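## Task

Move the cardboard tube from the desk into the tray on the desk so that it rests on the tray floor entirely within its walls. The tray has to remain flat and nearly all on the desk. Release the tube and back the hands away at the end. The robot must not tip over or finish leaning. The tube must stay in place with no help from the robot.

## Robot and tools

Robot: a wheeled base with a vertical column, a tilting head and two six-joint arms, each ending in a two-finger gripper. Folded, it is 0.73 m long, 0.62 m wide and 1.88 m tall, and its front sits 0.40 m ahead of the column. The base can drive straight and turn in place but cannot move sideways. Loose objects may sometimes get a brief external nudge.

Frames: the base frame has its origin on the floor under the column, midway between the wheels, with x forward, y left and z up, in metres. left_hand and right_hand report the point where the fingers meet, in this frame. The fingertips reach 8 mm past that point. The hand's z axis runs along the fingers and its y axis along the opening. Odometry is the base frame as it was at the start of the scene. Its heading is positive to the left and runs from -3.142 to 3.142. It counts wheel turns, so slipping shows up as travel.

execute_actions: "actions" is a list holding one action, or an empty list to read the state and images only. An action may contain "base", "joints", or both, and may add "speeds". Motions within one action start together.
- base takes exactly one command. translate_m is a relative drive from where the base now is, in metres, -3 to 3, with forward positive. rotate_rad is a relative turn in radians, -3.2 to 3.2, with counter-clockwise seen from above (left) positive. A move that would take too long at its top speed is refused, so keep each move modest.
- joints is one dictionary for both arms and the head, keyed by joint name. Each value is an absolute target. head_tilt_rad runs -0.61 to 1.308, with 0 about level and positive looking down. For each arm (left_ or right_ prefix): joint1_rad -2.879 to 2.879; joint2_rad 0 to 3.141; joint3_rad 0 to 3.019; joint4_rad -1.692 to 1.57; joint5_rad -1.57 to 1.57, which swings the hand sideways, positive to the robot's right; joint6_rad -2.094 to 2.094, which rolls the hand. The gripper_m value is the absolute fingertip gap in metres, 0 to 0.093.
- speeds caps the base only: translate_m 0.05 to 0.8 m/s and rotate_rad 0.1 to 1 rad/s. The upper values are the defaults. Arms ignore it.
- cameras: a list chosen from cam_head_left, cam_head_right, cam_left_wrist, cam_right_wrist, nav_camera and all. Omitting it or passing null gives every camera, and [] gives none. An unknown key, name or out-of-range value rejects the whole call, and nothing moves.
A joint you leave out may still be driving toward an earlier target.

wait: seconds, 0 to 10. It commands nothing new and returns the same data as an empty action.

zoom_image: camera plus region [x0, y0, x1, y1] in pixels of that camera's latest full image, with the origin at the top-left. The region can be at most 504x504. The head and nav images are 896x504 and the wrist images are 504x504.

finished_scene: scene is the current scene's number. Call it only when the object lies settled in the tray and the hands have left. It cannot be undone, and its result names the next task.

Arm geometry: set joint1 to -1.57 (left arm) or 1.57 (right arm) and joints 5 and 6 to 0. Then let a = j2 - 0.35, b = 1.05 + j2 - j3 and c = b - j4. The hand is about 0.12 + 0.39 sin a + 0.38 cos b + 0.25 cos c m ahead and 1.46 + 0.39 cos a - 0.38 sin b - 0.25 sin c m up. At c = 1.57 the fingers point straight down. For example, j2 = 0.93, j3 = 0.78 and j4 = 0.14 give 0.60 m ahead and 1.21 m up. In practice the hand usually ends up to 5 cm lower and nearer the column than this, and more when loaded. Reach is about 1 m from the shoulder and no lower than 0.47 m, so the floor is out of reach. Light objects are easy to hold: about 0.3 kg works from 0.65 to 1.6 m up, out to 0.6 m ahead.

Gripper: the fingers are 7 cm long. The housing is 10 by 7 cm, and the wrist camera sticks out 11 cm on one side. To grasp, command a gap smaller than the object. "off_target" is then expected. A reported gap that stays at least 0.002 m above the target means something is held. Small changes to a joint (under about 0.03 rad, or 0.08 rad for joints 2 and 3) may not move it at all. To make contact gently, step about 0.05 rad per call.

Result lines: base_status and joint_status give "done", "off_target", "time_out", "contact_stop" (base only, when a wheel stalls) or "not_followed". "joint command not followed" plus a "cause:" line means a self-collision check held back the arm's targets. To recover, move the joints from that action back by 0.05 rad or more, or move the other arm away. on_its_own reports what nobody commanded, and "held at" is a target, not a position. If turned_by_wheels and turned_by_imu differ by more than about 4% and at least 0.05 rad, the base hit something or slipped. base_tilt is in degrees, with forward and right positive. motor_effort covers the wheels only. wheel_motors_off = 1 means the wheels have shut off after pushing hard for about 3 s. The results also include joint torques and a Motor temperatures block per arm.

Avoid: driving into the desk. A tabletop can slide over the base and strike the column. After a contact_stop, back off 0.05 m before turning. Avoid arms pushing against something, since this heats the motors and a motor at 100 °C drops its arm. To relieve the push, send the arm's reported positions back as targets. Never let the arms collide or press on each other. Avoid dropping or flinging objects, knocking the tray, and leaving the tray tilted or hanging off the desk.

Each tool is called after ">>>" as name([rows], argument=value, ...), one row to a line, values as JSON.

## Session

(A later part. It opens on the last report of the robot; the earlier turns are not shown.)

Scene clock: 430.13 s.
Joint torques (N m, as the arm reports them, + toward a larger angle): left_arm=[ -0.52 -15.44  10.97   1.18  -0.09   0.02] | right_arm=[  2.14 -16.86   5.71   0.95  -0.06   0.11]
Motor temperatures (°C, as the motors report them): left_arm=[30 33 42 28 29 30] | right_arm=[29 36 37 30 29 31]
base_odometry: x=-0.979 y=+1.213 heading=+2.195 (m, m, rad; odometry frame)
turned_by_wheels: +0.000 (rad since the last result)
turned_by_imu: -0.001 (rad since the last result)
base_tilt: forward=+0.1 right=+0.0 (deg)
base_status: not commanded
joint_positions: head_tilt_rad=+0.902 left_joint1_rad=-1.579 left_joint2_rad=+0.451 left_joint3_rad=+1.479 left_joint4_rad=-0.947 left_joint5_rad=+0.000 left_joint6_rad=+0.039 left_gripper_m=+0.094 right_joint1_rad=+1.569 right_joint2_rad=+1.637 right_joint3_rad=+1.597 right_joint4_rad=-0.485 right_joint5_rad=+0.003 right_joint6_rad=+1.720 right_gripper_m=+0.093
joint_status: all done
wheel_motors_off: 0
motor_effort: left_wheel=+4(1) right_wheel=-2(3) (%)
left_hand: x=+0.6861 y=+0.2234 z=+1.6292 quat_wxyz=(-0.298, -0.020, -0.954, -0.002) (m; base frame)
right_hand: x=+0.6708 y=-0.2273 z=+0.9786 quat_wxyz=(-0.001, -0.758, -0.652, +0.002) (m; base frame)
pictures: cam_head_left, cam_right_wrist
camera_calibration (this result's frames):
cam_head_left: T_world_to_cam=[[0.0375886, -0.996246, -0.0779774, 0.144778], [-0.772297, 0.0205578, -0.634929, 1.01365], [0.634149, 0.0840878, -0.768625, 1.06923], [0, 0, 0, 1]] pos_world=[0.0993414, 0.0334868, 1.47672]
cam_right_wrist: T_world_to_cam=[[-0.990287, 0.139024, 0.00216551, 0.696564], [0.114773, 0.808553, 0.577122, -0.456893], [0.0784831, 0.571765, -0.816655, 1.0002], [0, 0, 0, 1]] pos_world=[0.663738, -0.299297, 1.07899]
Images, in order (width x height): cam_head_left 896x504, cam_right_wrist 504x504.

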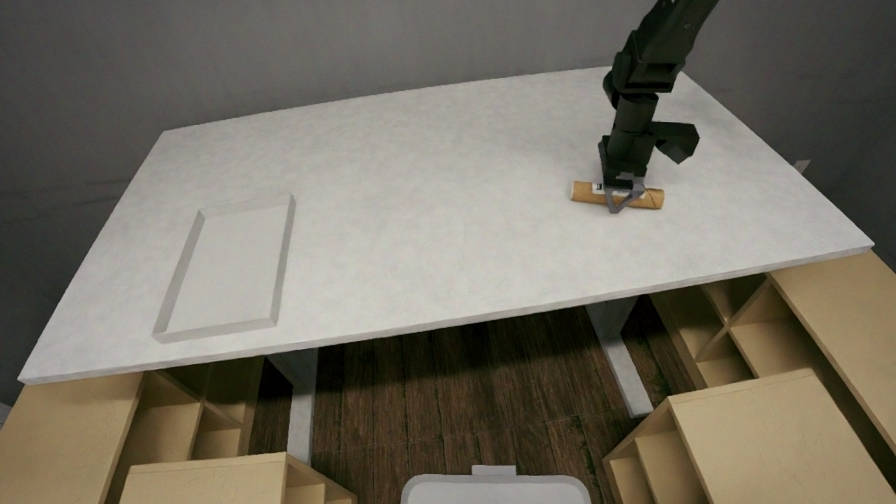

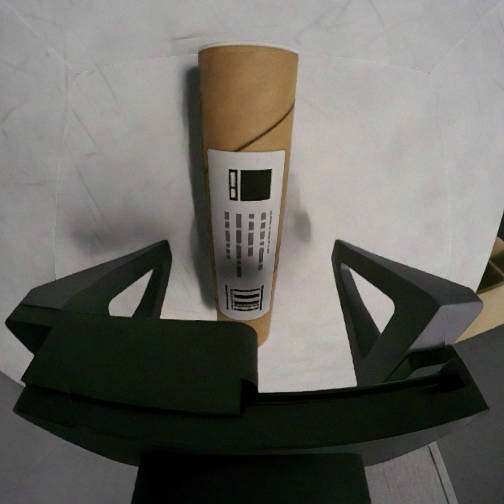

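>>> execute_actions([
  {"joints": {"right_joint2_rad": 1.655, "right_joint3_rad": 1.635, "right_gripper_m": 0.02}},
], cameras=["cam_head_left", "cam_right_wrist"])

Scene clock: 478.47 s.
Joint torques (N m, as the arm reports them, + toward a larger angle): left_arm=[ -0.62 -15.39  10.91   1.14  -0.11   0.02] | right_arm=[  1.69 -15.92   6.46   0.92  -0.06   0.09]
Motor temperatures (°C, as the motors report them): left_arm=[30 34 43 28 29 30] | right_arm=[29 37 36 30 29 31]
base_odometry: x=-0.979 y=+1.213 heading=+2.195 (m, m, rad; odometry frame)
turned_by_wheels: +0.000 (rad since the last result)
turned_by_imu: -0.001 (rad since the last result)
base_tilt: forward=+0.0 right=+0.0 (deg)
base_status: not commanded
joint_positions: head_tilt_rad=+0.902 left_joint1_rad=-1.579 left_joint2_rad=+0.451 left_joint3_rad=+1.479 left_joint4_rad=-0.947 left_joint5_rad=+0.000 left_joint6_rad=+0.039 left_gripper_m=+0.094 right_joint1_rad=+1.569 right_joint2_rad=+1.644 right_joint3_rad=+1.615 right_joint4_rad=-0.485 right_joint5_rad=+0.003 right_joint6_rad=+1.720 right_gripper_m=+0.034
joint_status: right_gripper_m off_target (ended at +0.034, target +0.020); the others done
wheel_motors_off: 0
motor_effort: left_wheel=+2(2) right_wheel=-2(3) (%)
left_hand: x=+0.6861 y=+0.2234 z=+1.6292 quat_wxyz=(-0.298, -0.020, -0.954, -0.002) (m; base frame)
right_hand: x=+0.6782 y=-0.2273 z=+0.9781 quat_wxyz=(-0.005, -0.758, -0.652, -0.002) (m; base frame)
pictures: cam_head_left, cam_right_wrist
camera_calibration (this result's frames):
cam_head_left: T_world_to_cam=[[0.0375886, -0.996246, -0.0779774, 0.144778], [-0.772297, 0.0205578, -0.634929, 1.01365], [0.634149, 0.0840878, -0.768625, 1.06923], [0, 0, 0, 1]] pos_world=[0.0993414, 0.0334868, 1.47672]
cam_right_wrist: T_world_to_cam=[[-0.990196, 0.139383, -0.00917022, 0.714995], [0.108453, 0.808518, 0.578392, -0.454424], [0.0880325, 0.571727, -0.815708, 0.991823], [0, 0, 0, 1]] pos_world=[0.669956, -0.299301, 1.07843]
Images, in order (width x height): cam_head_left 896x504, cam_right_wrist 504x504.

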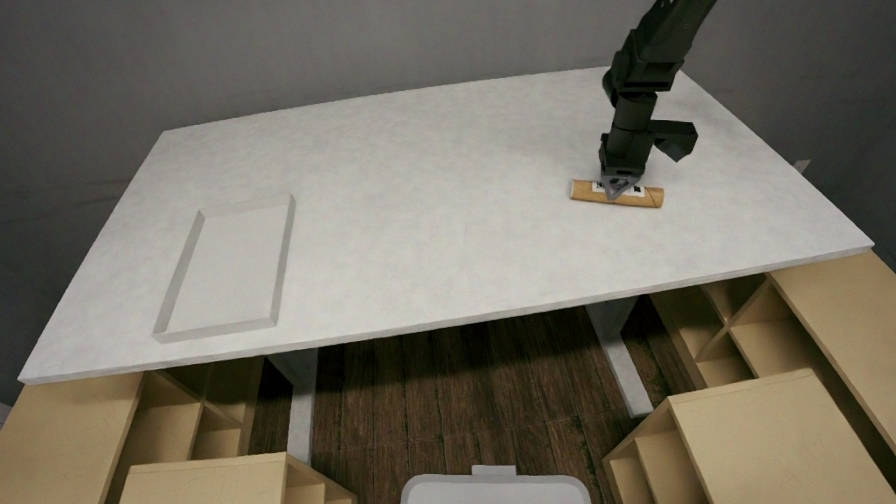

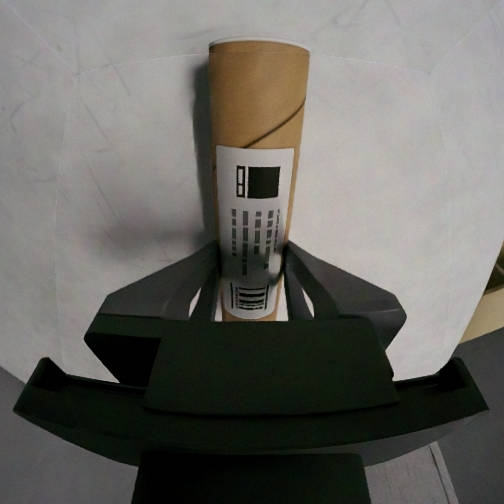

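>>> zoom_image(camera="cam_head_left", region=[555, 140, 685, 230])

>>> zoom_image(camera="cam_right_wrist", region=[170, 180, 340, 330])

Region (555, 140, 685, 230) of cam_head_left's 896x504 image, scaled by 3.877, with more detail than that image has; it fills the top 349 rows of this view, and the rest is white.

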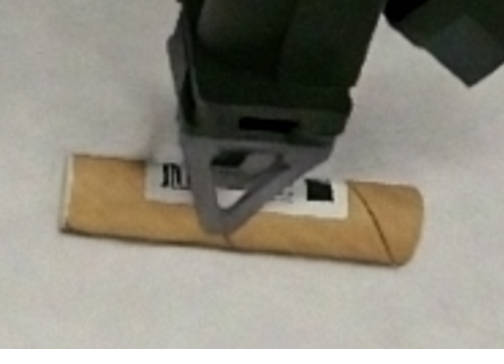

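Region (170, 180, 340, 330) of cam_right_wrist's 504x504 image, scaled by 2.965, with more detail than that image has; it fills the top 445 rows of this view, and the rest is white.

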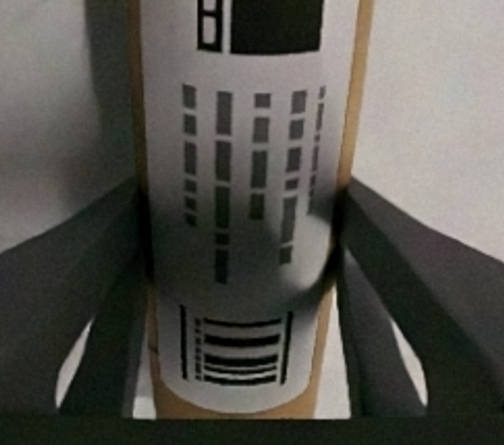

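>>> execute_actions([
  {"joints": {"right_joint2_rad": 1.67, "right_joint4_rad": -0.445, "right_gripper_m": 0.065}},
], cameras=["cam_head_left", "cam_right_wrist"])

Scene clock: 496.40 s.
Joint torques (N m, as the arm reports them, + toward a larger angle): left_arm=[ -0.72 -15.55  10.88   1.17  -0.07   0.05] | right_arm=[  1.77 -16.4    6.2    1.12  -0.07   0.11]
Motor temperatures (°C, as the motors report them): left_arm=[30 34 43 28 29 30] | right_arm=[29 37 36 30 29 31]
base_odometry: x=-0.979 y=+1.213 heading=+2.195 (m, m, rad; odometry frame)
turned_by_wheels: +0.000 (rad since the last result)
turned_by_imu: -0.001 (rad since the last result)
base_tilt: forward=+0.1 right=+0.0 (deg)
base_status: not commanded
joint_positions: head_tilt_rad=+0.902 left_joint1_rad=-1.579 left_joint2_rad=+0.451 left_joint3_rad=+1.479 left_joint4_rad=-0.947 left_joint5_rad=+0.000 left_joint6_rad=+0.039 left_gripper_m=+0.094 right_joint1_rad=+1.569 right_joint2_rad=+1.657 right_joint3_rad=+1.616 right_joint4_rad=-0.461 right_joint5_rad=+0.003 right_joint6_rad=+1.720 right_gripper_m=+0.065
joint_status: all done
wheel_motors_off: 0
motor_effort: left_wheel=+3(2) right_wheel=-3(3) (%)
left_hand: x=+0.6861 y=+0.2234 z=+1.6292 quat_wxyz=(-0.298, -0.020, -0.954, -0.002) (m; base frame)
right_hand: x=+0.6781 y=-0.2273 z=+0.9709 quat_wxyz=(-0.009, -0.758, -0.652, -0.007) (m; base frame)
pictures: cam_head_left, cam_right_wrist
camera_calibration (this result's frames):
cam_head_left: T_world_to_cam=[[0.0375886, -0.996246, -0.0779774, 0.144778], [-0.772297, 0.0205578, -0.634929, 1.01365], [0.634149, 0.0840878, -0.768625, 1.06923], [0, 0, 0, 1]] pos_world=[0.0993414, 0.0334868, 1.47672]
cam_right_wrist: T_world_to_cam=[[-0.990029, 0.139364, -0.020503, 0.725738], [0.101812, 0.808526, 0.579586, -0.446911], [0.0973508, 0.57172, -0.814653, 0.978642], [0, 0, 0, 1]] pos_world=[0.66873, -0.299312, 1.07116]
Images, in order (width x height): cam_head_left 896x504, cam_right_wrist 504x504.

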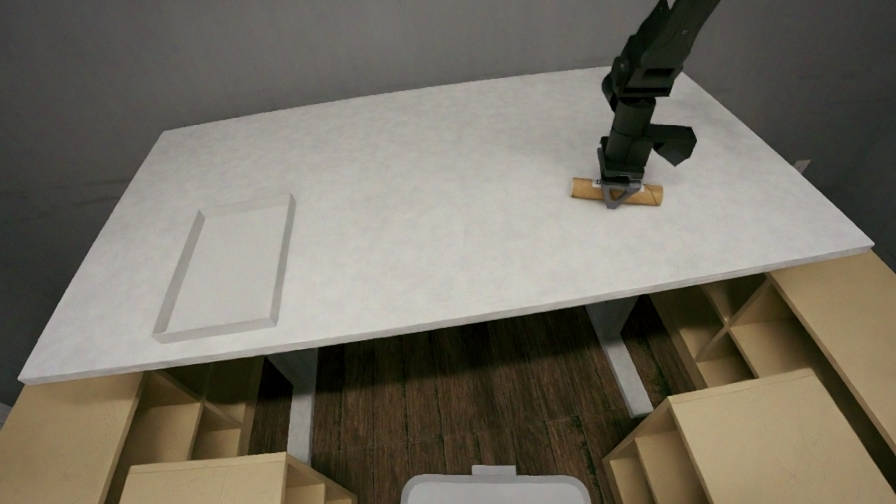

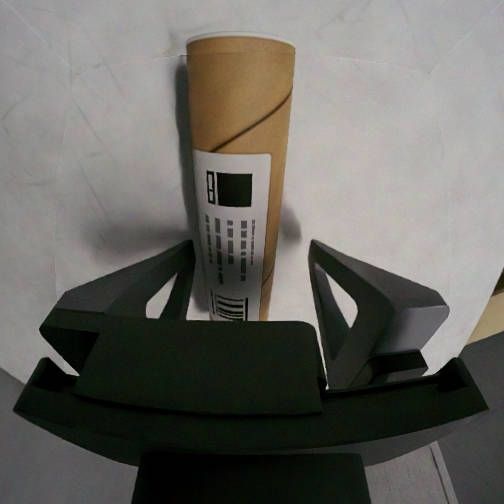

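>>> execute_actions([
  {"joints": {"right_joint2_rad": 1.692, "right_joint3_rad": 1.65, "right_gripper_m": 0.02}},
], cameras=["cam_head_left", "cam_right_wrist"])

Scene clock: 507.23 s.
Joint torques (N m, as the arm reports them, + toward a larger angle): left_arm=[ -0.68 -15.89  10.88   1.24  -0.07   0.04] | right_arm=[  1.75 -15.15   6.13   1.19  -0.06   0.09]
Motor temperatures (°C, as the motors report them): left_arm=[30 34 44 28 29 30] | right_arm=[29 37 36 30 29 31]
base_odometry: x=-0.979 y=+1.213 heading=+2.195 (m, m, rad; odometry frame)
turned_by_wheels: +0.000 (rad since the last result)
turned_by_imu: -0.001 (rad since the last result)
base_tilt: forward=+0.1 right=+0.0 (deg)
base_status: not commanded
joint_positions: head_tilt_rad=+0.902 left_joint1_rad=-1.579 left_joint2_rad=+0.451 left_joint3_rad=+1.479 left_joint4_rad=-0.947 left_joint5_rad=+0.000 left_joint6_rad=+0.039 left_gripper_m=+0.094 right_joint1_rad=+1.569 right_joint2_rad=+1.671 right_joint3_rad=+1.633 right_joint4_rad=-0.460 right_joint5_rad=+0.003 right_joint6_rad=+1.721 right_gripper_m=+0.036
joint_status: right_gripper_m off_target (ended at +0.036, target +0.020); the others done
wheel_motors_off: 0
motor_effort: left_wheel=+4(3) right_wheel=-3(3) (%)
left_hand: x=+0.6861 y=+0.2234 z=+1.6292 quat_wxyz=(-0.298, -0.020, -0.954, -0.002) (m; base frame)
right_hand: x=+0.6814 y=-0.2273 z=+0.9660 quat_wxyz=(-0.010, -0.758, -0.652, -0.008) (m; base frame)
pictures: cam_head_left, cam_right_wrist
camera_calibration (this result's frames):
cam_head_left: T_world_to_cam=[[0.0375886, -0.996246, -0.0779774, 0.144778], [-0.772297, 0.0205578, -0.634929, 1.01365], [0.634149, 0.0840878, -0.768625, 1.06923], [0, 0, 0, 1]] pos_world=[0.0993414, 0.0334868, 1.47672]
cam_right_wrist: T_world_to_cam=[[-0.989882, 0.139735, -0.0246581, 0.732931], [0.0996804, 0.808486, 0.580013, -0.443368], [0.100984, 0.571686, -0.814234, 0.971443], [0, 0, 0, 1]] pos_world=[0.671611, -0.29932, 1.06621]
Images, in order (width x height): cam_head_left 896x504, cam_right_wrist 504x504.

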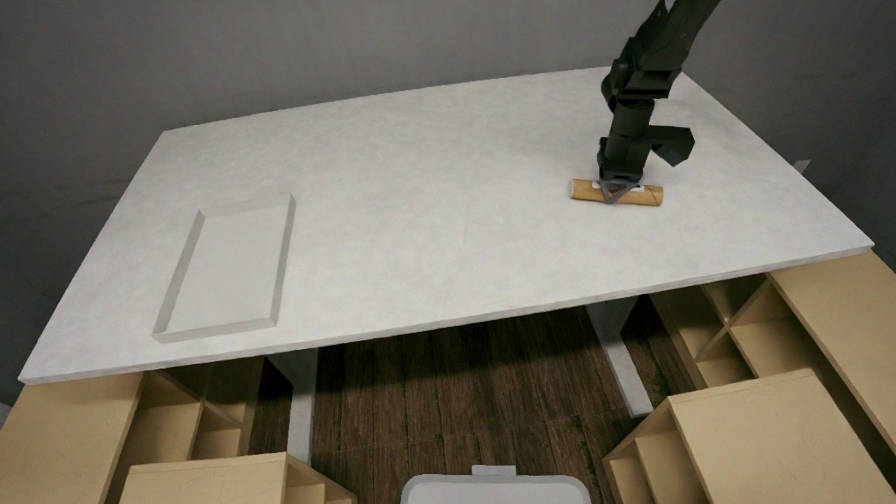

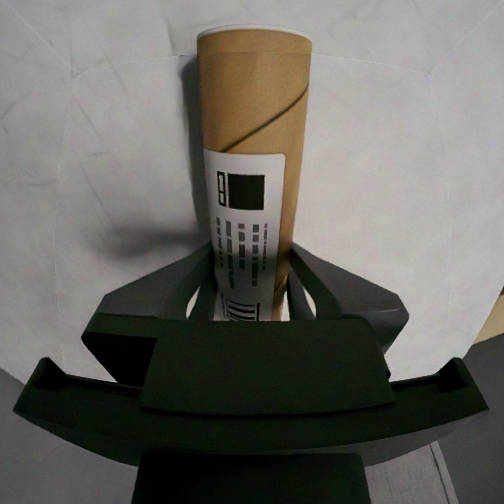

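>>> execute_actions([
  {"joints": {"right_joint2_rad": 1.61, "right_joint3_rad": 1.96, "right_joint4_rad": -0.85}},
], cameras=["cam_head_left", "cam_right_wrist"])

Scene clock: 614.67 s.
Joint torques (N m, as the arm reports them, + toward a larger angle): left_arm=[ -0.91 -15.62  10.82   1.18  -0.07   0.03] | right_arm=[  1.92 -18.32   8.06  -0.2   -0.06   0.11]
Motor temperatures (°C, as the motors report them): left_arm=[30 34 46 28 29 30] | right_arm=[29 38 36 30 29 31]
base_odometry: x=-0.979 y=+1.213 heading=+2.195 (m, m, rad; odometry frame)
turned_by_wheels: +0.000 (rad since the last result)
turned_by_imu: -0.002 (rad since the last result)
base_tilt: forward=+0.1 right=+0.0 (deg)
base_status: not commanded
joint_positions: head_tilt_rad=+0.902 left_joint1_rad=-1.579 left_joint2_rad=+0.451 left_joint3_rad=+1.479 left_joint4_rad=-0.947 left_joint5_rad=+0.000 left_joint6_rad=+0.039 left_gripper_m=+0.094 right_joint1_rad=+1.569 right_joint2_rad=+1.600 right_joint3_rad=+1.952 right_joint4_rad=-0.834 right_joint5_rad=+0.003 right_joint6_rad=+1.721 right_gripper_m=+0.036
joint_status: all done
wheel_motors_off: 0
motor_effort: left_wheel=+3(2) right_wheel=-3(4) (%)
left_hand: x=+0.6861 y=+0.2234 z=+1.6292 quat_wxyz=(-0.298, -0.020, -0.954, -0.002) (m; base frame)
right_hand: x=+0.7932 y=-0.2273 z=+1.0859 quat_wxyz=(-0.015, -0.758, -0.652, -0.014) (m; base frame)
pictures: cam_head_left, cam_right_wrist
camera_calibration (this result's frames):
cam_head_left: T_world_to_cam=[[0.0375886, -0.996246, -0.0779774, 0.144778], [-0.772297, 0.0205578, -0.634929, 1.01365], [0.634149, 0.0840878, -0.768625, 1.06923], [0, 0, 0, 1]] pos_world=[0.0993414, 0.0334868, 1.47672]
cam_right_wrist: T_world_to_cam=[[-0.989332, 0.139707, -0.0412712, 0.86406], [0.0899089, 0.808498, 0.581591, -0.518096], [0.11462, 0.571676, -0.812434, 1.04498], [0, 0, 0, 1]] pos_world=[0.781649, -0.299226, 1.18596]
Images, in order (width x height): cam_head_left 896x504, cam_right_wrist 504x504.

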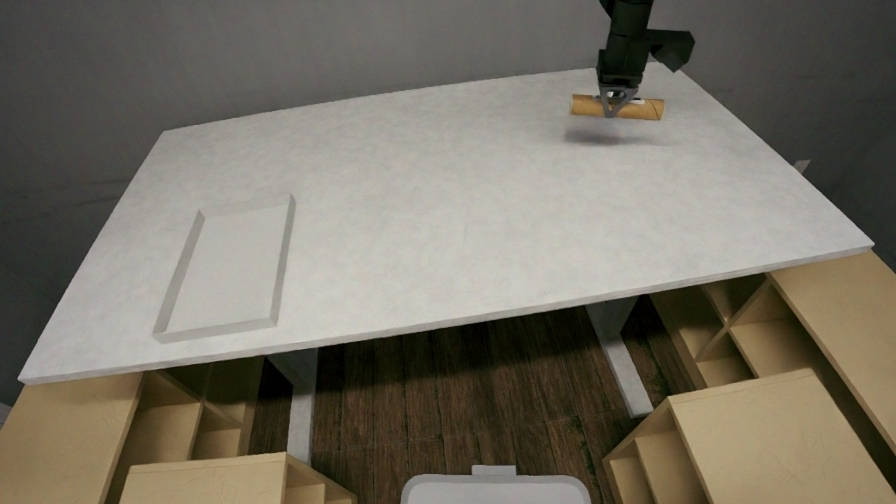

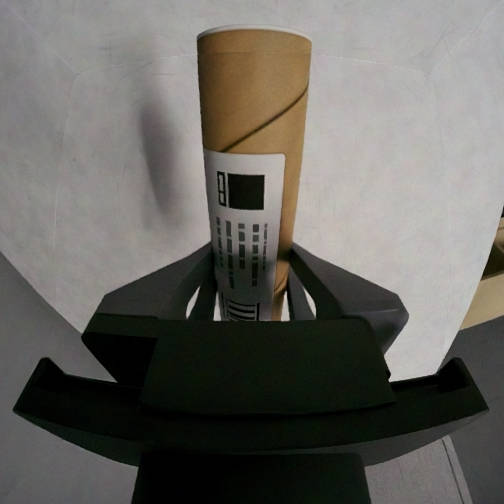

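The tube is held firmly. Now rotate the base and swing the arm over the tray.

>>> execute_actions([
  {"base": {"rotate_rad": 0.6}, "joints": {"right_joint1_rad": 2.21, "right_joint2_rad": 1.73, "right_joint3_rad": 1.97, "right_joint4_rad": -0.865, "right_joint5_rad": 0.545, "right_joint6_rad": 0.73}},
], cameras=["cam_head_left", "cam_head_right", "cam_right_wrist", "cam_left_wrist"])

Scene clock: 620.47 s.
Joint torques (N m, as the arm reports them, + toward a larger angle): left_arm=[ -0.63 -15.28  10.89   1.21  -0.07   0.05] | right_arm=[ 11.89 -16.39   7.34  -0.2    0.21  -0.1 ]
Motor temperatures (°C, as the motors report them): left_arm=[30 34 46 28 29 30] | right_arm=[29 39 36 30 29 31]
base_odometry: x=-0.979 y=+1.213 heading=+2.794 (m, m, rad; odometry frame)
turned_by_wheels: +0.599 (rad since the last result)
turned_by_imu: +0.592 (rad since the last result)
base_tilt: forward=+0.0 right=+0.0 (deg)
base_status: done
joint_positions: head_tilt_rad=+0.902 left_joint1_rad=-1.579 left_joint2_rad=+0.451 left_joint3_rad=+1.479 left_joint4_rad=-0.947 left_joint5_rad=+0.000 left_joint6_rad=+0.039 left_gripper_m=+0.094 right_joint1_rad=+2.221 right_joint2_rad=+1.736 right_joint3_rad=+1.957 right_joint4_rad=-0.849 right_joint5_rad=+0.541 right_joint6_rad=+0.739 right_gripper_m=+0.036
joint_status: all done
wheel_motors_off: 0
motor_effort: left_wheel=-5(49) right_wheel=+4(67) (%)
left_hand: x=+0.6861 y=+0.2234 z=+1.6292 quat_wxyz=(-0.298, -0.020, -0.954, -0.002) (m; base frame)
right_hand: x=+0.6931 y=+0.1295 z=+1.1019 quat_wxyz=(+0.003, -0.186, -0.982, -0.004) (m; base frame)
pictures: cam_head_left, cam_head_right, cam_left_wrist, cam_right_wrist
camera_calibration (this result's frames):
cam_head_left: T_world_to_cam=[[0.0375886, -0.996246, -0.0779774, 0.144778], [-0.772297, 0.0205578, -0.634929, 1.01365], [0.634149, 0.0840878, -0.768625, 1.06923], [0, 0, 0, 1]] pos_world=[0.0993414, 0.0334868, 1.47672]
cam_head_right: T_world_to_cam=[[0.040157, -0.996837, -0.0685771, 0.079476], [-0.772057, 0.0126122, -0.635428, 1.015], [0.634283, 0.0784623, -0.769109, 1.0666], [0, 0, 0, 1]] pos_world=[0.10392, -0.0172644, 1.47074]
cam_left_wrist: T_world_to_cam=[[-0.0474408, -0.998226, -0.0359836, 0.319252], [-0.998429, 0.0463139, 0.0315294, 0.630428], [-0.0298069, 0.0374229, -0.998855, 1.76567], [0, 0, 0, 1]] pos_world=[0.697213, 0.223411, 1.75526]
cam_right_wrist: T_world_to_cam=[[-0.356289, -0.934356, -0.0060447, 0.377428], [-0.75752, 0.285058, 0.587286, -0.157957], [-0.547011, 0.213822, -0.809357, 1.36697], [0, 0, 0, 1]] pos_world=[0.762567, 0.105389, 1.20142]
Images, in order (width x height): cam_head_left 896x504, cam_head_right 896x504, cam_left_wrist 504x504, cam_right_wrist 504x504.

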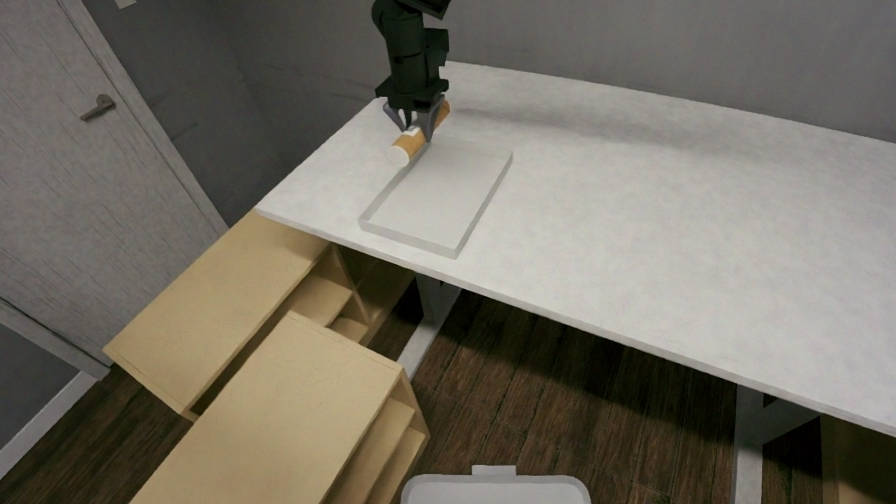

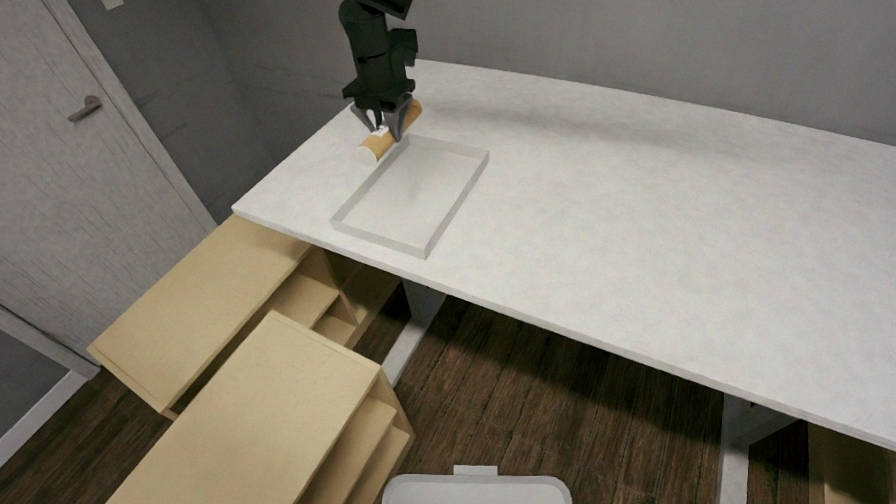

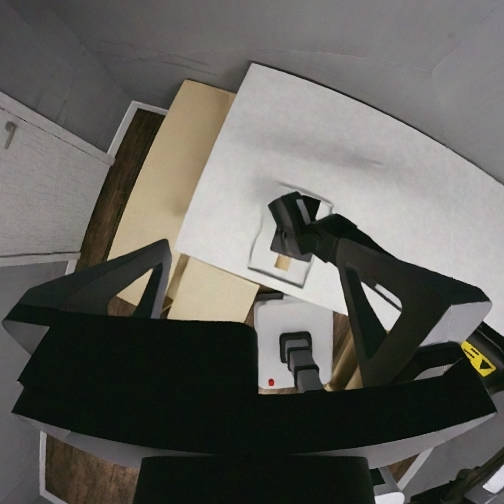

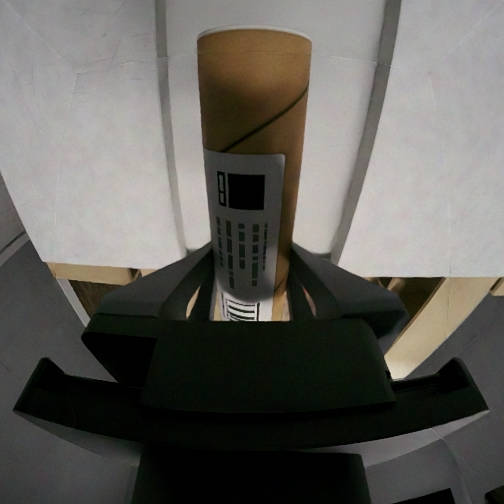

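>>> execute_actions([
  {"joints": {"right_joint1_rad": 2.11, "right_joint2_rad": 1.92, "right_joint3_rad": 2.13, "right_joint4_rad": -0.765, "right_joint5_rad": 0.455}},
], cameras=["cam_head_left", "cam_head_right", "cam_right_wrist"])

Scene clock: 652.03 s.
Joint torques (N m, as the arm reports them, + toward a larger angle): left_arm=[ -0.63 -15.62  10.92   1.2   -0.07   0.03] | right_arm=[ 13.41 -18.01   7.34   0.81  -0.11  -0.08]
Motor temperatures (°C, as the motors report them): left_arm=[30 34 47 28 29 30] | right_arm=[29 39 37 30 29 31]
base_odometry: x=-0.979 y=+1.213 heading=+2.794 (m, m, rad; odometry frame)
turned_by_wheels: +0.000 (rad since the last result)
turned_by_imu: -0.002 (rad since the last result)
base_tilt: forward=+0.1 right=+0.0 (deg)
base_status: not commanded
joint_positions: head_tilt_rad=+0.902 left_joint1_rad=-1.579 left_joint2_rad=+0.451 left_joint3_rad=+1.479 left_joint4_rad=-0.947 left_joint5_rad=+0.000 left_joint6_rad=+0.039 left_gripper_m=+0.094 right_joint1_rad=+2.098 right_joint2_rad=+1.933 right_joint3_rad=+2.114 right_joint4_rad=-0.771 right_joint5_rad=+0.458 right_joint6_rad=+0.739 right_gripper_m=+0.036
joint_status: all done
wheel_motors_off: 0
motor_effort: left_wheel=-11(10) right_wheel=+7(6) (%)
left_hand: x=+0.6861 y=+0.2234 z=+1.6292 quat_wxyz=(-0.298, -0.020, -0.954, -0.002) (m; base frame)
right_hand: x=+0.7069 y=+0.1036 z=+0.9902 quat_wxyz=(-0.001, -0.226, -0.974, +0.004) (m; base frame)
pictures: cam_head_left, cam_head_right, cam_right_wrist
camera_calibration (this result's frames):
cam_head_left: T_world_to_cam=[[0.0375886, -0.996246, -0.0779774, 0.144778], [-0.772297, 0.0205578, -0.634929, 1.01365], [0.634149, 0.0840878, -0.768625, 1.06923], [0, 0, 0, 1]] pos_world=[0.0993414, 0.0334868, 1.47672]
cam_head_right: T_world_to_cam=[[0.040157, -0.996837, -0.0685771, 0.079476], [-0.772057, 0.0126122, -0.635428, 1.015], [0.634283, 0.0784623, -0.769109, 1.0666], [0, 0, 0, 1]] pos_world=[0.10392, -0.0172644, 1.47074]
cam_right_wrist: T_world_to_cam=[[-0.430084, -0.902758, 0.00749514, 0.392873], [-0.73508, 0.354997, 0.577611, -0.088092], [-0.524104, 0.242912, -0.816278, 1.27736], [0, 0, 0, 1]] pos_world=[0.773681, 0.0756559, 1.09062]
Images, in order (width x height): cam_head_left 896x504, cam_head_right 896x504, cam_right_wrist 504x504.

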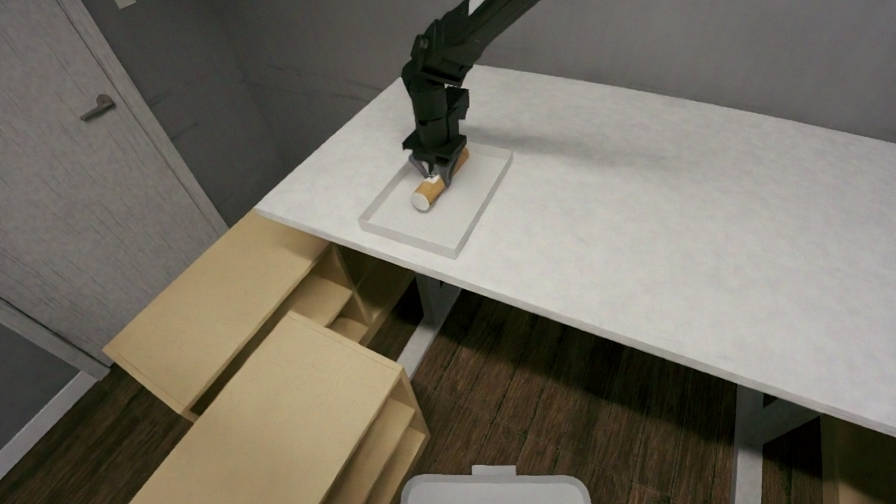

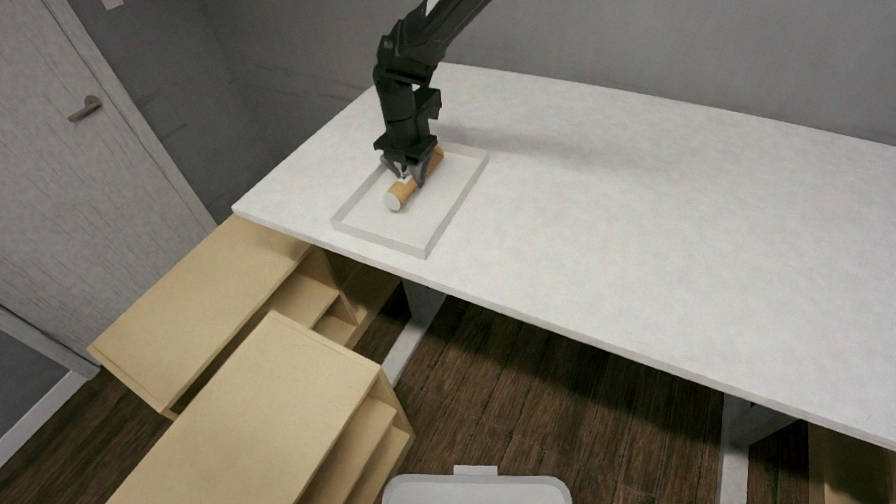

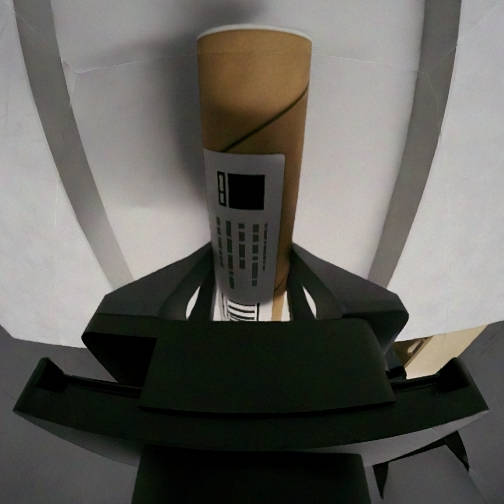

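>>> execute_actions([
  {"joints": {"right_joint2_rad": 1.972, "right_joint4_rad": -0.735}},
], cameras=["cam_head_left", "cam_right_wrist"])

Scene clock: 668.43 s.
Joint torques (N m, as the arm reports them, + toward a larger angle): left_arm=[ -0.69 -15.38  10.94   1.23  -0.07   0.04] | right_arm=[ 13.47 -16.38   7.06   0.96  -0.1   -0.07]
Motor temperatures (°C, as the motors report them): left_arm=[30 34 47 28 29 30] | right_arm=[30 40 37 30 29 31]
base_odometry: x=-0.979 y=+1.213 heading=+2.794 (m, m, rad; odometry frame)
turned_by_wheels: +0.000 (rad since the last result)
turned_by_imu: -0.001 (rad since the last result)
base_tilt: forward=+0.1 right=+0.0 (deg)
base_status: not commanded
joint_positions: head_tilt_rad=+0.902 left_joint1_rad=-1.579 left_joint2_rad=+0.451 left_joint3_rad=+1.479 left_joint4_rad=-0.947 left_joint5_rad=+0.000 left_joint6_rad=+0.039 left_gripper_m=+0.094 right_joint1_rad=+2.098 right_joint2_rad=+1.969 right_joint3_rad=+2.114 right_joint4_rad=-0.748 right_joint5_rad=+0.458 right_joint6_rad=+0.739 right_gripper_m=+0.036
joint_status: all done
wheel_motors_off: 0
motor_effort: left_wheel=-11(9) right_wheel=+7(6) (%)
left_hand: x=+0.6861 y=+0.2234 z=+1.6292 quat_wxyz=(-0.298, -0.020, -0.954, -0.002) (m; base frame)
right_hand: x=+0.6924 y=+0.1097 z=+0.9696 quat_wxyz=(+0.003, -0.223, -0.975, +0.006) (m; base frame)
pictures: cam_head_left, cam_right_wrist
camera_calibration (this result's frames):
cam_head_left: T_world_to_cam=[[0.0375886, -0.996246, -0.0779774, 0.144778], [-0.772297, 0.0205578, -0.634929, 1.01365], [0.634149, 0.0840878, -0.768625, 1.06923], [0, 0, 0, 1]] pos_world=[0.0993414, 0.0334868, 1.47672]
cam_right_wrist: T_world_to_cam=[[-0.425318, -0.904927, 0.0145543, 0.382468], [-0.730965, 0.352949, 0.584052, -0.0978869], [-0.533662, 0.237769, -0.811586, 1.25409], [0, 0, 0, 1]] pos_world=[0.760381, 0.0824695, 1.06941]
Images, in order (width x height): cam_head_left 896x504, cam_right_wrist 504x504.

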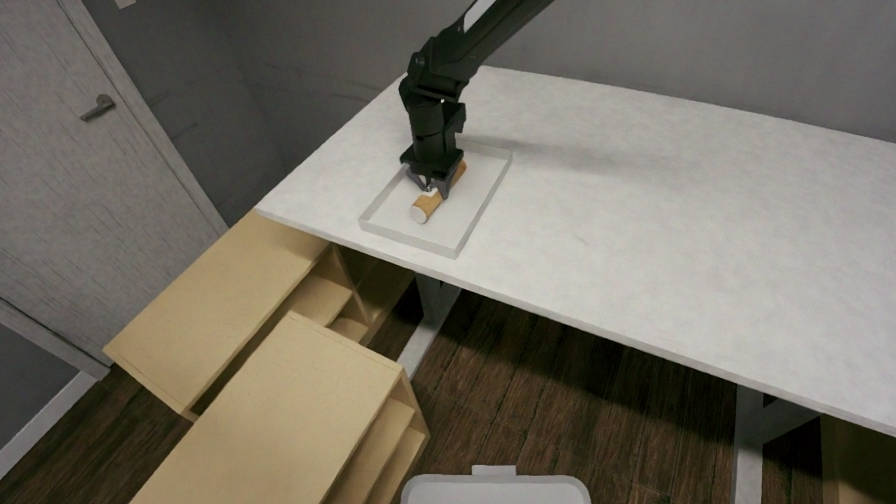

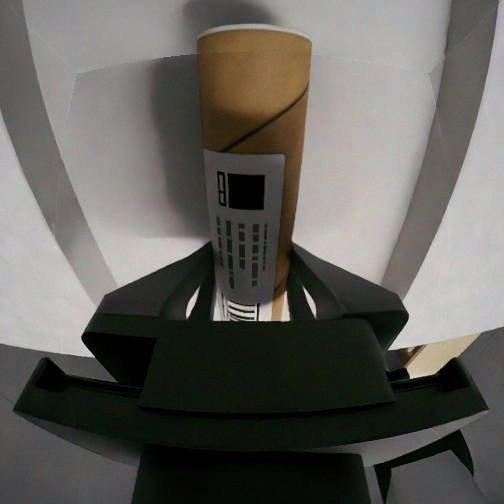

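>>> zoom_image(camera="cam_head_left", region=[350, 120, 530, 270])

Region (350, 120, 530, 270) of cam_head_left's 896x504 image, scaled by 2.800, with more detail than that image has.

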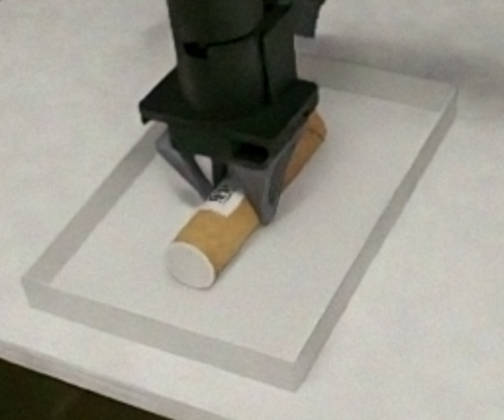

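>>> execute_actions([
  {"joints": {"right_gripper_m": 0.07}},
], cameras=["cam_head_left", "cam_right_wrist"])

Scene clock: 686.83 s.
Joint torques (N m, as the arm reports them, + toward a larger angle): left_arm=[ -0.59 -15.88  10.96   1.16  -0.08   0.03] | right_arm=[ 13.85 -16.52   7.08   1.03  -0.12  -0.08]
Motor temperatures (°C, as the motors report them): left_arm=[30 34 48 28 29 30] | right_arm=[30 40 37 30 29 31]
base_odometry: x=-0.979 y=+1.213 heading=+2.794 (m, m, rad; odometry frame)
turned_by_wheels: +0.000 (rad since the last result)
turned_by_imu: -0.001 (rad since the last result)
base_tilt: forward=+0.0 right=+0.0 (deg)
base_status: not commanded
joint_positions: head_tilt_rad=+0.902 left_joint1_rad=-1.579 left_joint2_rad=+0.451 left_joint3_rad=+1.479 left_joint4_rad=-0.947 left_joint5_rad=+0.000 left_joint6_rad=+0.039 left_gripper_m=+0.094 right_joint1_rad=+2.098 right_joint2_rad=+1.969 right_joint3_rad=+2.114 right_joint4_rad=-0.748 right_joint5_rad=+0.458 right_joint6_rad=+0.739 right_gripper_m=+0.070
joint_status: all done
wheel_motors_off: 0
motor_effort: left_wheel=-10(10) right_wheel=+7(7) (%)
left_hand: x=+0.6861 y=+0.2234 z=+1.6292 quat_wxyz=(-0.298, -0.020, -0.954, -0.002) (m; base frame)
right_hand: x=+0.6924 y=+0.1097 z=+0.9696 quat_wxyz=(+0.003, -0.223, -0.975, +0.006) (m; base frame)
pictures: cam_head_left, cam_right_wrist
camera_calibration (this result's frames):
cam_head_left: T_world_to_cam=[[0.0375886, -0.996246, -0.0779774, 0.144778], [-0.772297, 0.0205578, -0.634929, 1.01365], [0.634149, 0.0840878, -0.768625, 1.06923], [0, 0, 0, 1]] pos_world=[0.0993414, 0.0334868, 1.47672]
cam_right_wrist: T_world_to_cam=[[-0.425318, -0.904927, 0.0145543, 0.382468], [-0.730965, 0.352949, 0.584052, -0.0978869], [-0.533662, 0.237769, -0.811586, 1.25409], [0, 0, 0, 1]] pos_world=[0.760381, 0.0824695, 1.06941]
Images, in order (width x height): cam_head_left 896x504, cam_right_wrist 504x504.

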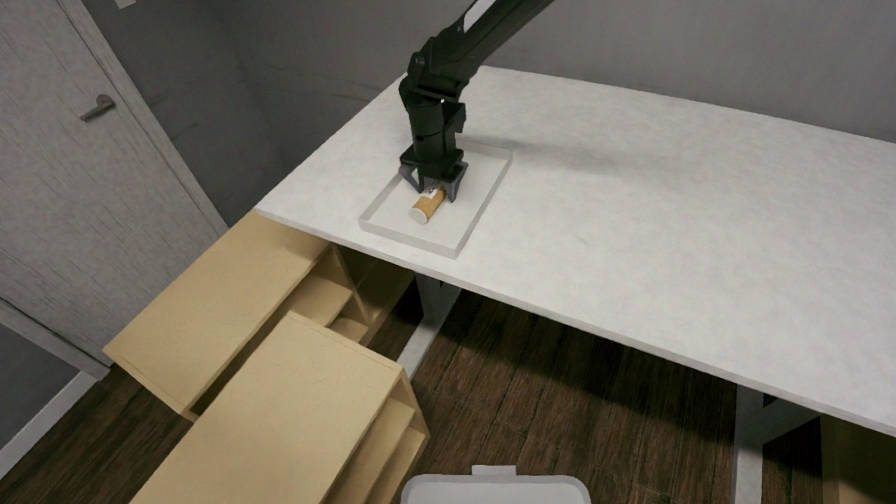

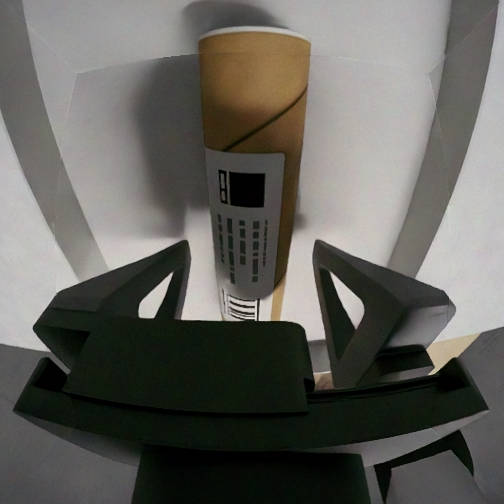

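>>> execute_actions([
  {"joints": {"right_joint2_rad": 1.3, "right_joint3_rad": 1.7, "right_joint4_rad": -0.85, "right_gripper_m": 0.09}},
], cameras=["cam_head_left", "cam_right_wrist"])

Scene clock: 718.83 s.
Joint torques (N m, as the arm reports them, + toward a larger angle): left_arm=[ -0.7  -15.71  10.94   1.19  -0.07   0.02] | right_arm=[  8.01 -15.63   8.14   0.13  -0.06  -0.09]
Motor temperatures (°C, as the motors report them): left_arm=[30 34 48 28 29 30] | right_arm=[30 40 37 30 29 31]
base_odometry: x=-0.979 y=+1.213 heading=+2.794 (m, m, rad; odometry frame)
turned_by_wheels: +0.000 (rad since the last result)
turned_by_imu: -0.002 (rad since the last result)
base_tilt: forward=+0.0 right=+0.0 (deg)
base_status: not commanded
joint_positions: head_tilt_rad=+0.902 left_joint1_rad=-1.579 left_joint2_rad=+0.451 left_joint3_rad=+1.479 left_joint4_rad=-0.947 left_joint5_rad=+0.000 left_joint6_rad=+0.039 left_gripper_m=+0.094 right_joint1_rad=+2.098 right_joint2_rad=+1.304 right_joint3_rad=+1.690 right_joint4_rad=-0.840 right_joint5_rad=+0.457 right_joint6_rad=+0.739 right_gripper_m=+0.090
joint_status: all done
wheel_motors_off: 0
motor_effort: left_wheel=-8(10) right_wheel=+7(8) (%)
left_hand: x=+0.6861 y=+0.2234 z=+1.6292 quat_wxyz=(-0.298, -0.020, -0.954, -0.002) (m; base frame)
right_hand: x=+0.7378 y=-0.0159 z=+1.2460 quat_wxyz=(-0.054, -0.254, -0.965, -0.027) (m; base frame)
pictures: cam_head_left, cam_right_wrist
camera_calibration (this result's frames):
cam_head_left: T_world_to_cam=[[0.0375886, -0.996246, -0.0779774, 0.144778], [-0.772297, 0.0205578, -0.634929, 1.01365], [0.634149, 0.0840878, -0.768625, 1.06923], [0, 0, 0, 1]] pos_world=[0.0993414, 0.0334868, 1.47672]
cam_right_wrist: T_world_to_cam=[[-0.478316, -0.874812, -0.0769273, 0.437661], [-0.776625, 0.38048, 0.502084, -0.0454946], [-0.40996, 0.299899, -0.861391, 1.50426], [0, 0, 0, 1]] pos_world=[0.790693, -0.0509435, 1.35226]
Images, in order (width x height): cam_head_left 896x504, cam_right_wrist 504x504.

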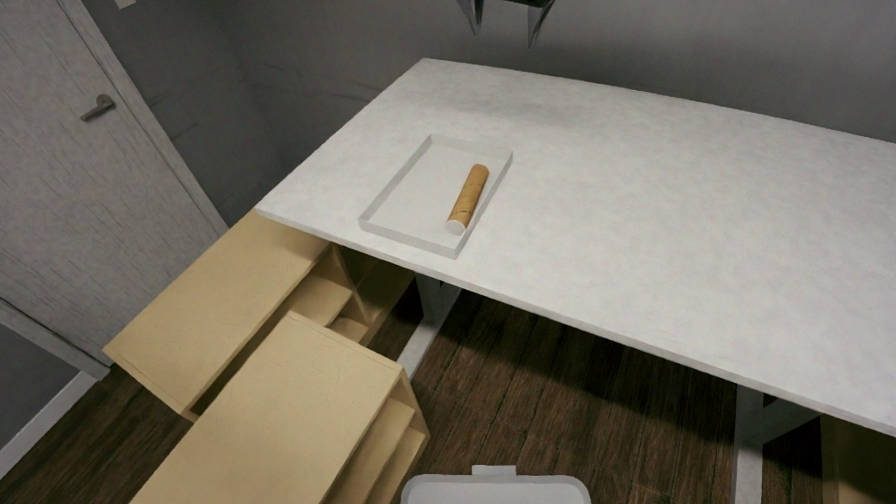

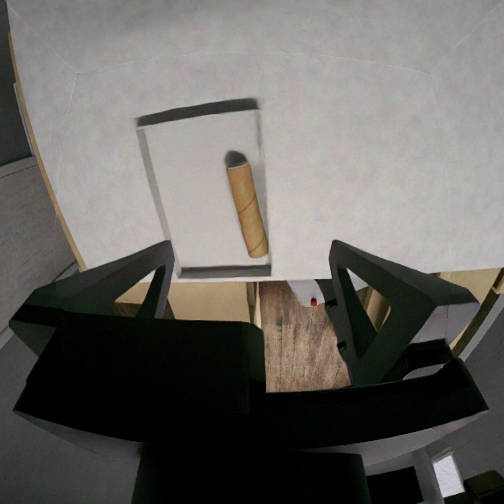

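>>> execute_actions(actions=[], cameras=["cam_head_left", "cam_right_wrist", "cam_left_wrist"])

>>> zoom_image(camera="cam_head_left", region=[350, 120, 530, 270])

>>> zoom_image(camera="cam_right_wrist", region=[120, 85, 320, 290])

Scene clock: 723.20 s.
Joint torques (N m, as the arm reports them, + toward a larger angle): left_arm=[ -0.6  -15.4   10.95   1.28  -0.06   0.02] | right_arm=[  7.95 -15.79   8.05   0.34  -0.09  -0.08]
Motor temperatures (°C, as the motors report them): left_arm=[30 34 48 28 29 30] | right_arm=[30 40 37 30 29 31]
base_odometry: x=-0.979 y=+1.213 heading=+2.794 (m, m, rad; odometry frame)
turned_by_wheels: +0.000 (rad since the last result)
turned_by_imu: -0.002 (rad since the last result)
base_tilt: forward=+0.0 right=+0.0 (deg)
base_status: not commanded
joint_positions: head_tilt_rad=+0.902 left_joint1_rad=-1.579 left_joint2_rad=+0.451 left_joint3_rad=+1.479 left_joint4_rad=-0.947 left_joint5_rad=+0.000 left_joint6_rad=+0.039 left_gripper_m=+0.094 right_joint1_rad=+2.098 right_joint2_rad=+1.304 right_joint3_rad=+1.690 right_joint4_rad=-0.840 right_joint5_rad=+0.457 right_joint6_rad=+0.739 right_gripper_m=+0.090
joint_status: all done
wheel_motors_off: 0
motor_effort: left_wheel=-8(10) right_wheel=+8(8) (%)
left_hand: x=+0.6861 y=+0.2234 z=+1.6292 quat_wxyz=(-0.298, -0.020, -0.954, -0.002) (m; base frame)
right_hand: x=+0.7378 y=-0.0159 z=+1.2460 quat_wxyz=(-0.054, -0.254, -0.965, -0.027) (m; base frame)
pictures: cam_head_left, cam_left_wrist, cam_right_wrist
camera_calibration (this result's frames):
cam_head_left: T_world_to_cam=[[0.0375886, -0.996246, -0.0779774, 0.144778], [-0.772297, 0.0205578, -0.634929, 1.01365], [0.634149, 0.0840878, -0.768625, 1.06923], [0, 0, 0, 1]] pos_world=[0.0993414, 0.0334868, 1.47672]
cam_left_wrist: T_world_to_cam=[[-0.0474408, -0.998226, -0.0359836, 0.319252], [-0.998429, 0.0463139, 0.0315294, 0.630428], [-0.0298069, 0.0374229, -0.998855, 1.76567], [0, 0, 0, 1]] pos_world=[0.697213, 0.223411, 1.75526]
cam_right_wrist: T_world_to_cam=[[-0.478316, -0.874812, -0.0769273, 0.437661], [-0.776625, 0.38048, 0.502084, -0.0454946], [-0.40996, 0.299899, -0.861391, 1.50426], [0, 0, 0, 1]] pos_world=[0.790693, -0.0509435, 1.35226]
Images, in order (width x height): cam_head_left 896x504, cam_left_wrist 504x504, cam_right_wrist 504x504.

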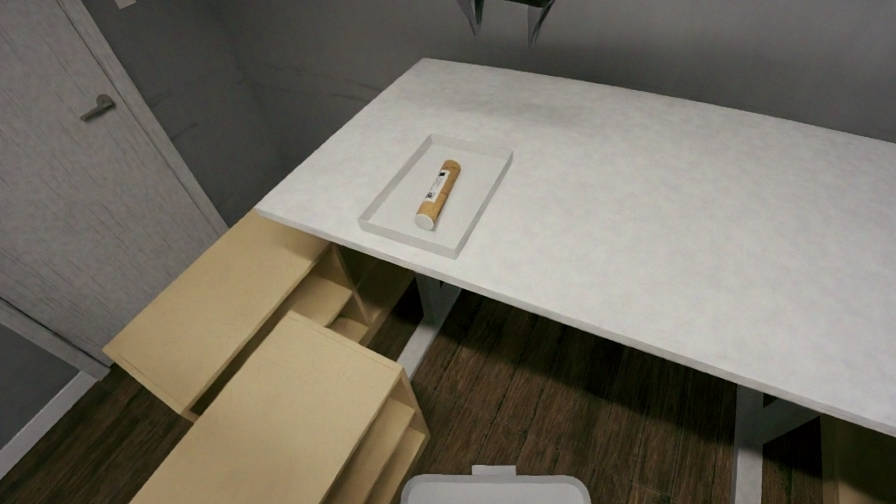

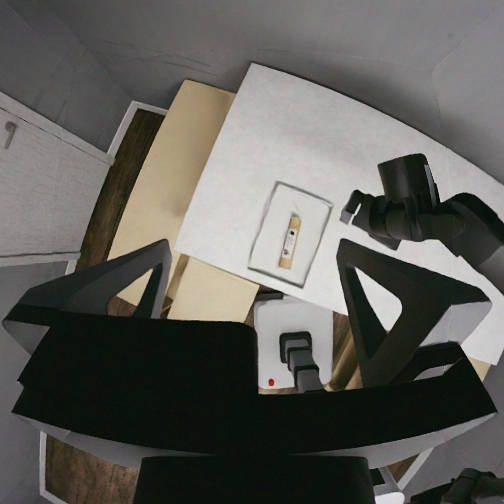

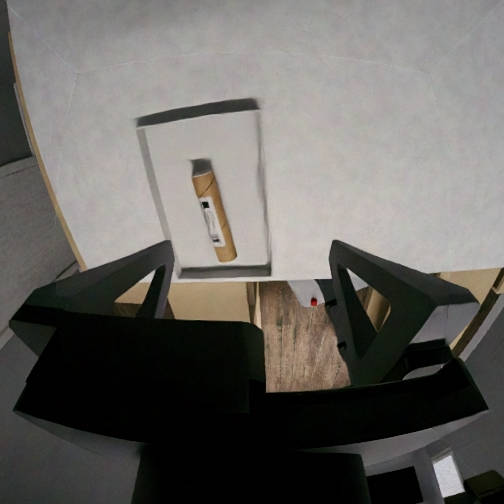

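Region (350, 120, 530, 270) of cam_head_left's 896x504 image, scaled by 2.800, with more detail than that image has.

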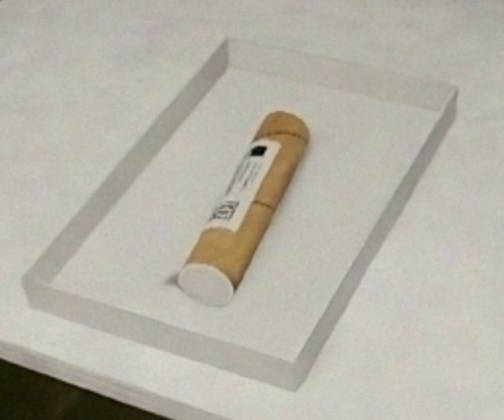

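Region (120, 85, 320, 290) of cam_right_wrist's 504x504 image, scaled by 2.459, with more detail than that image has; it fills the left 492 columns of this view, and the rest is white.

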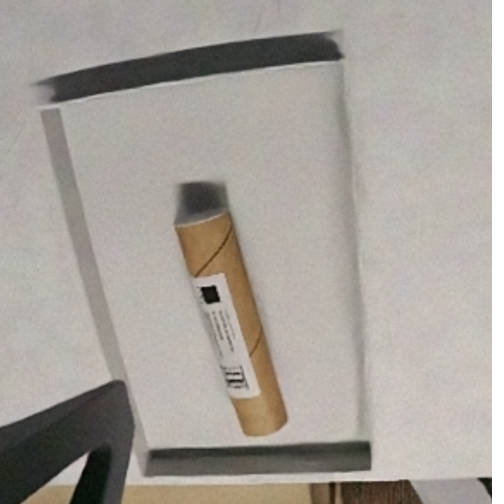

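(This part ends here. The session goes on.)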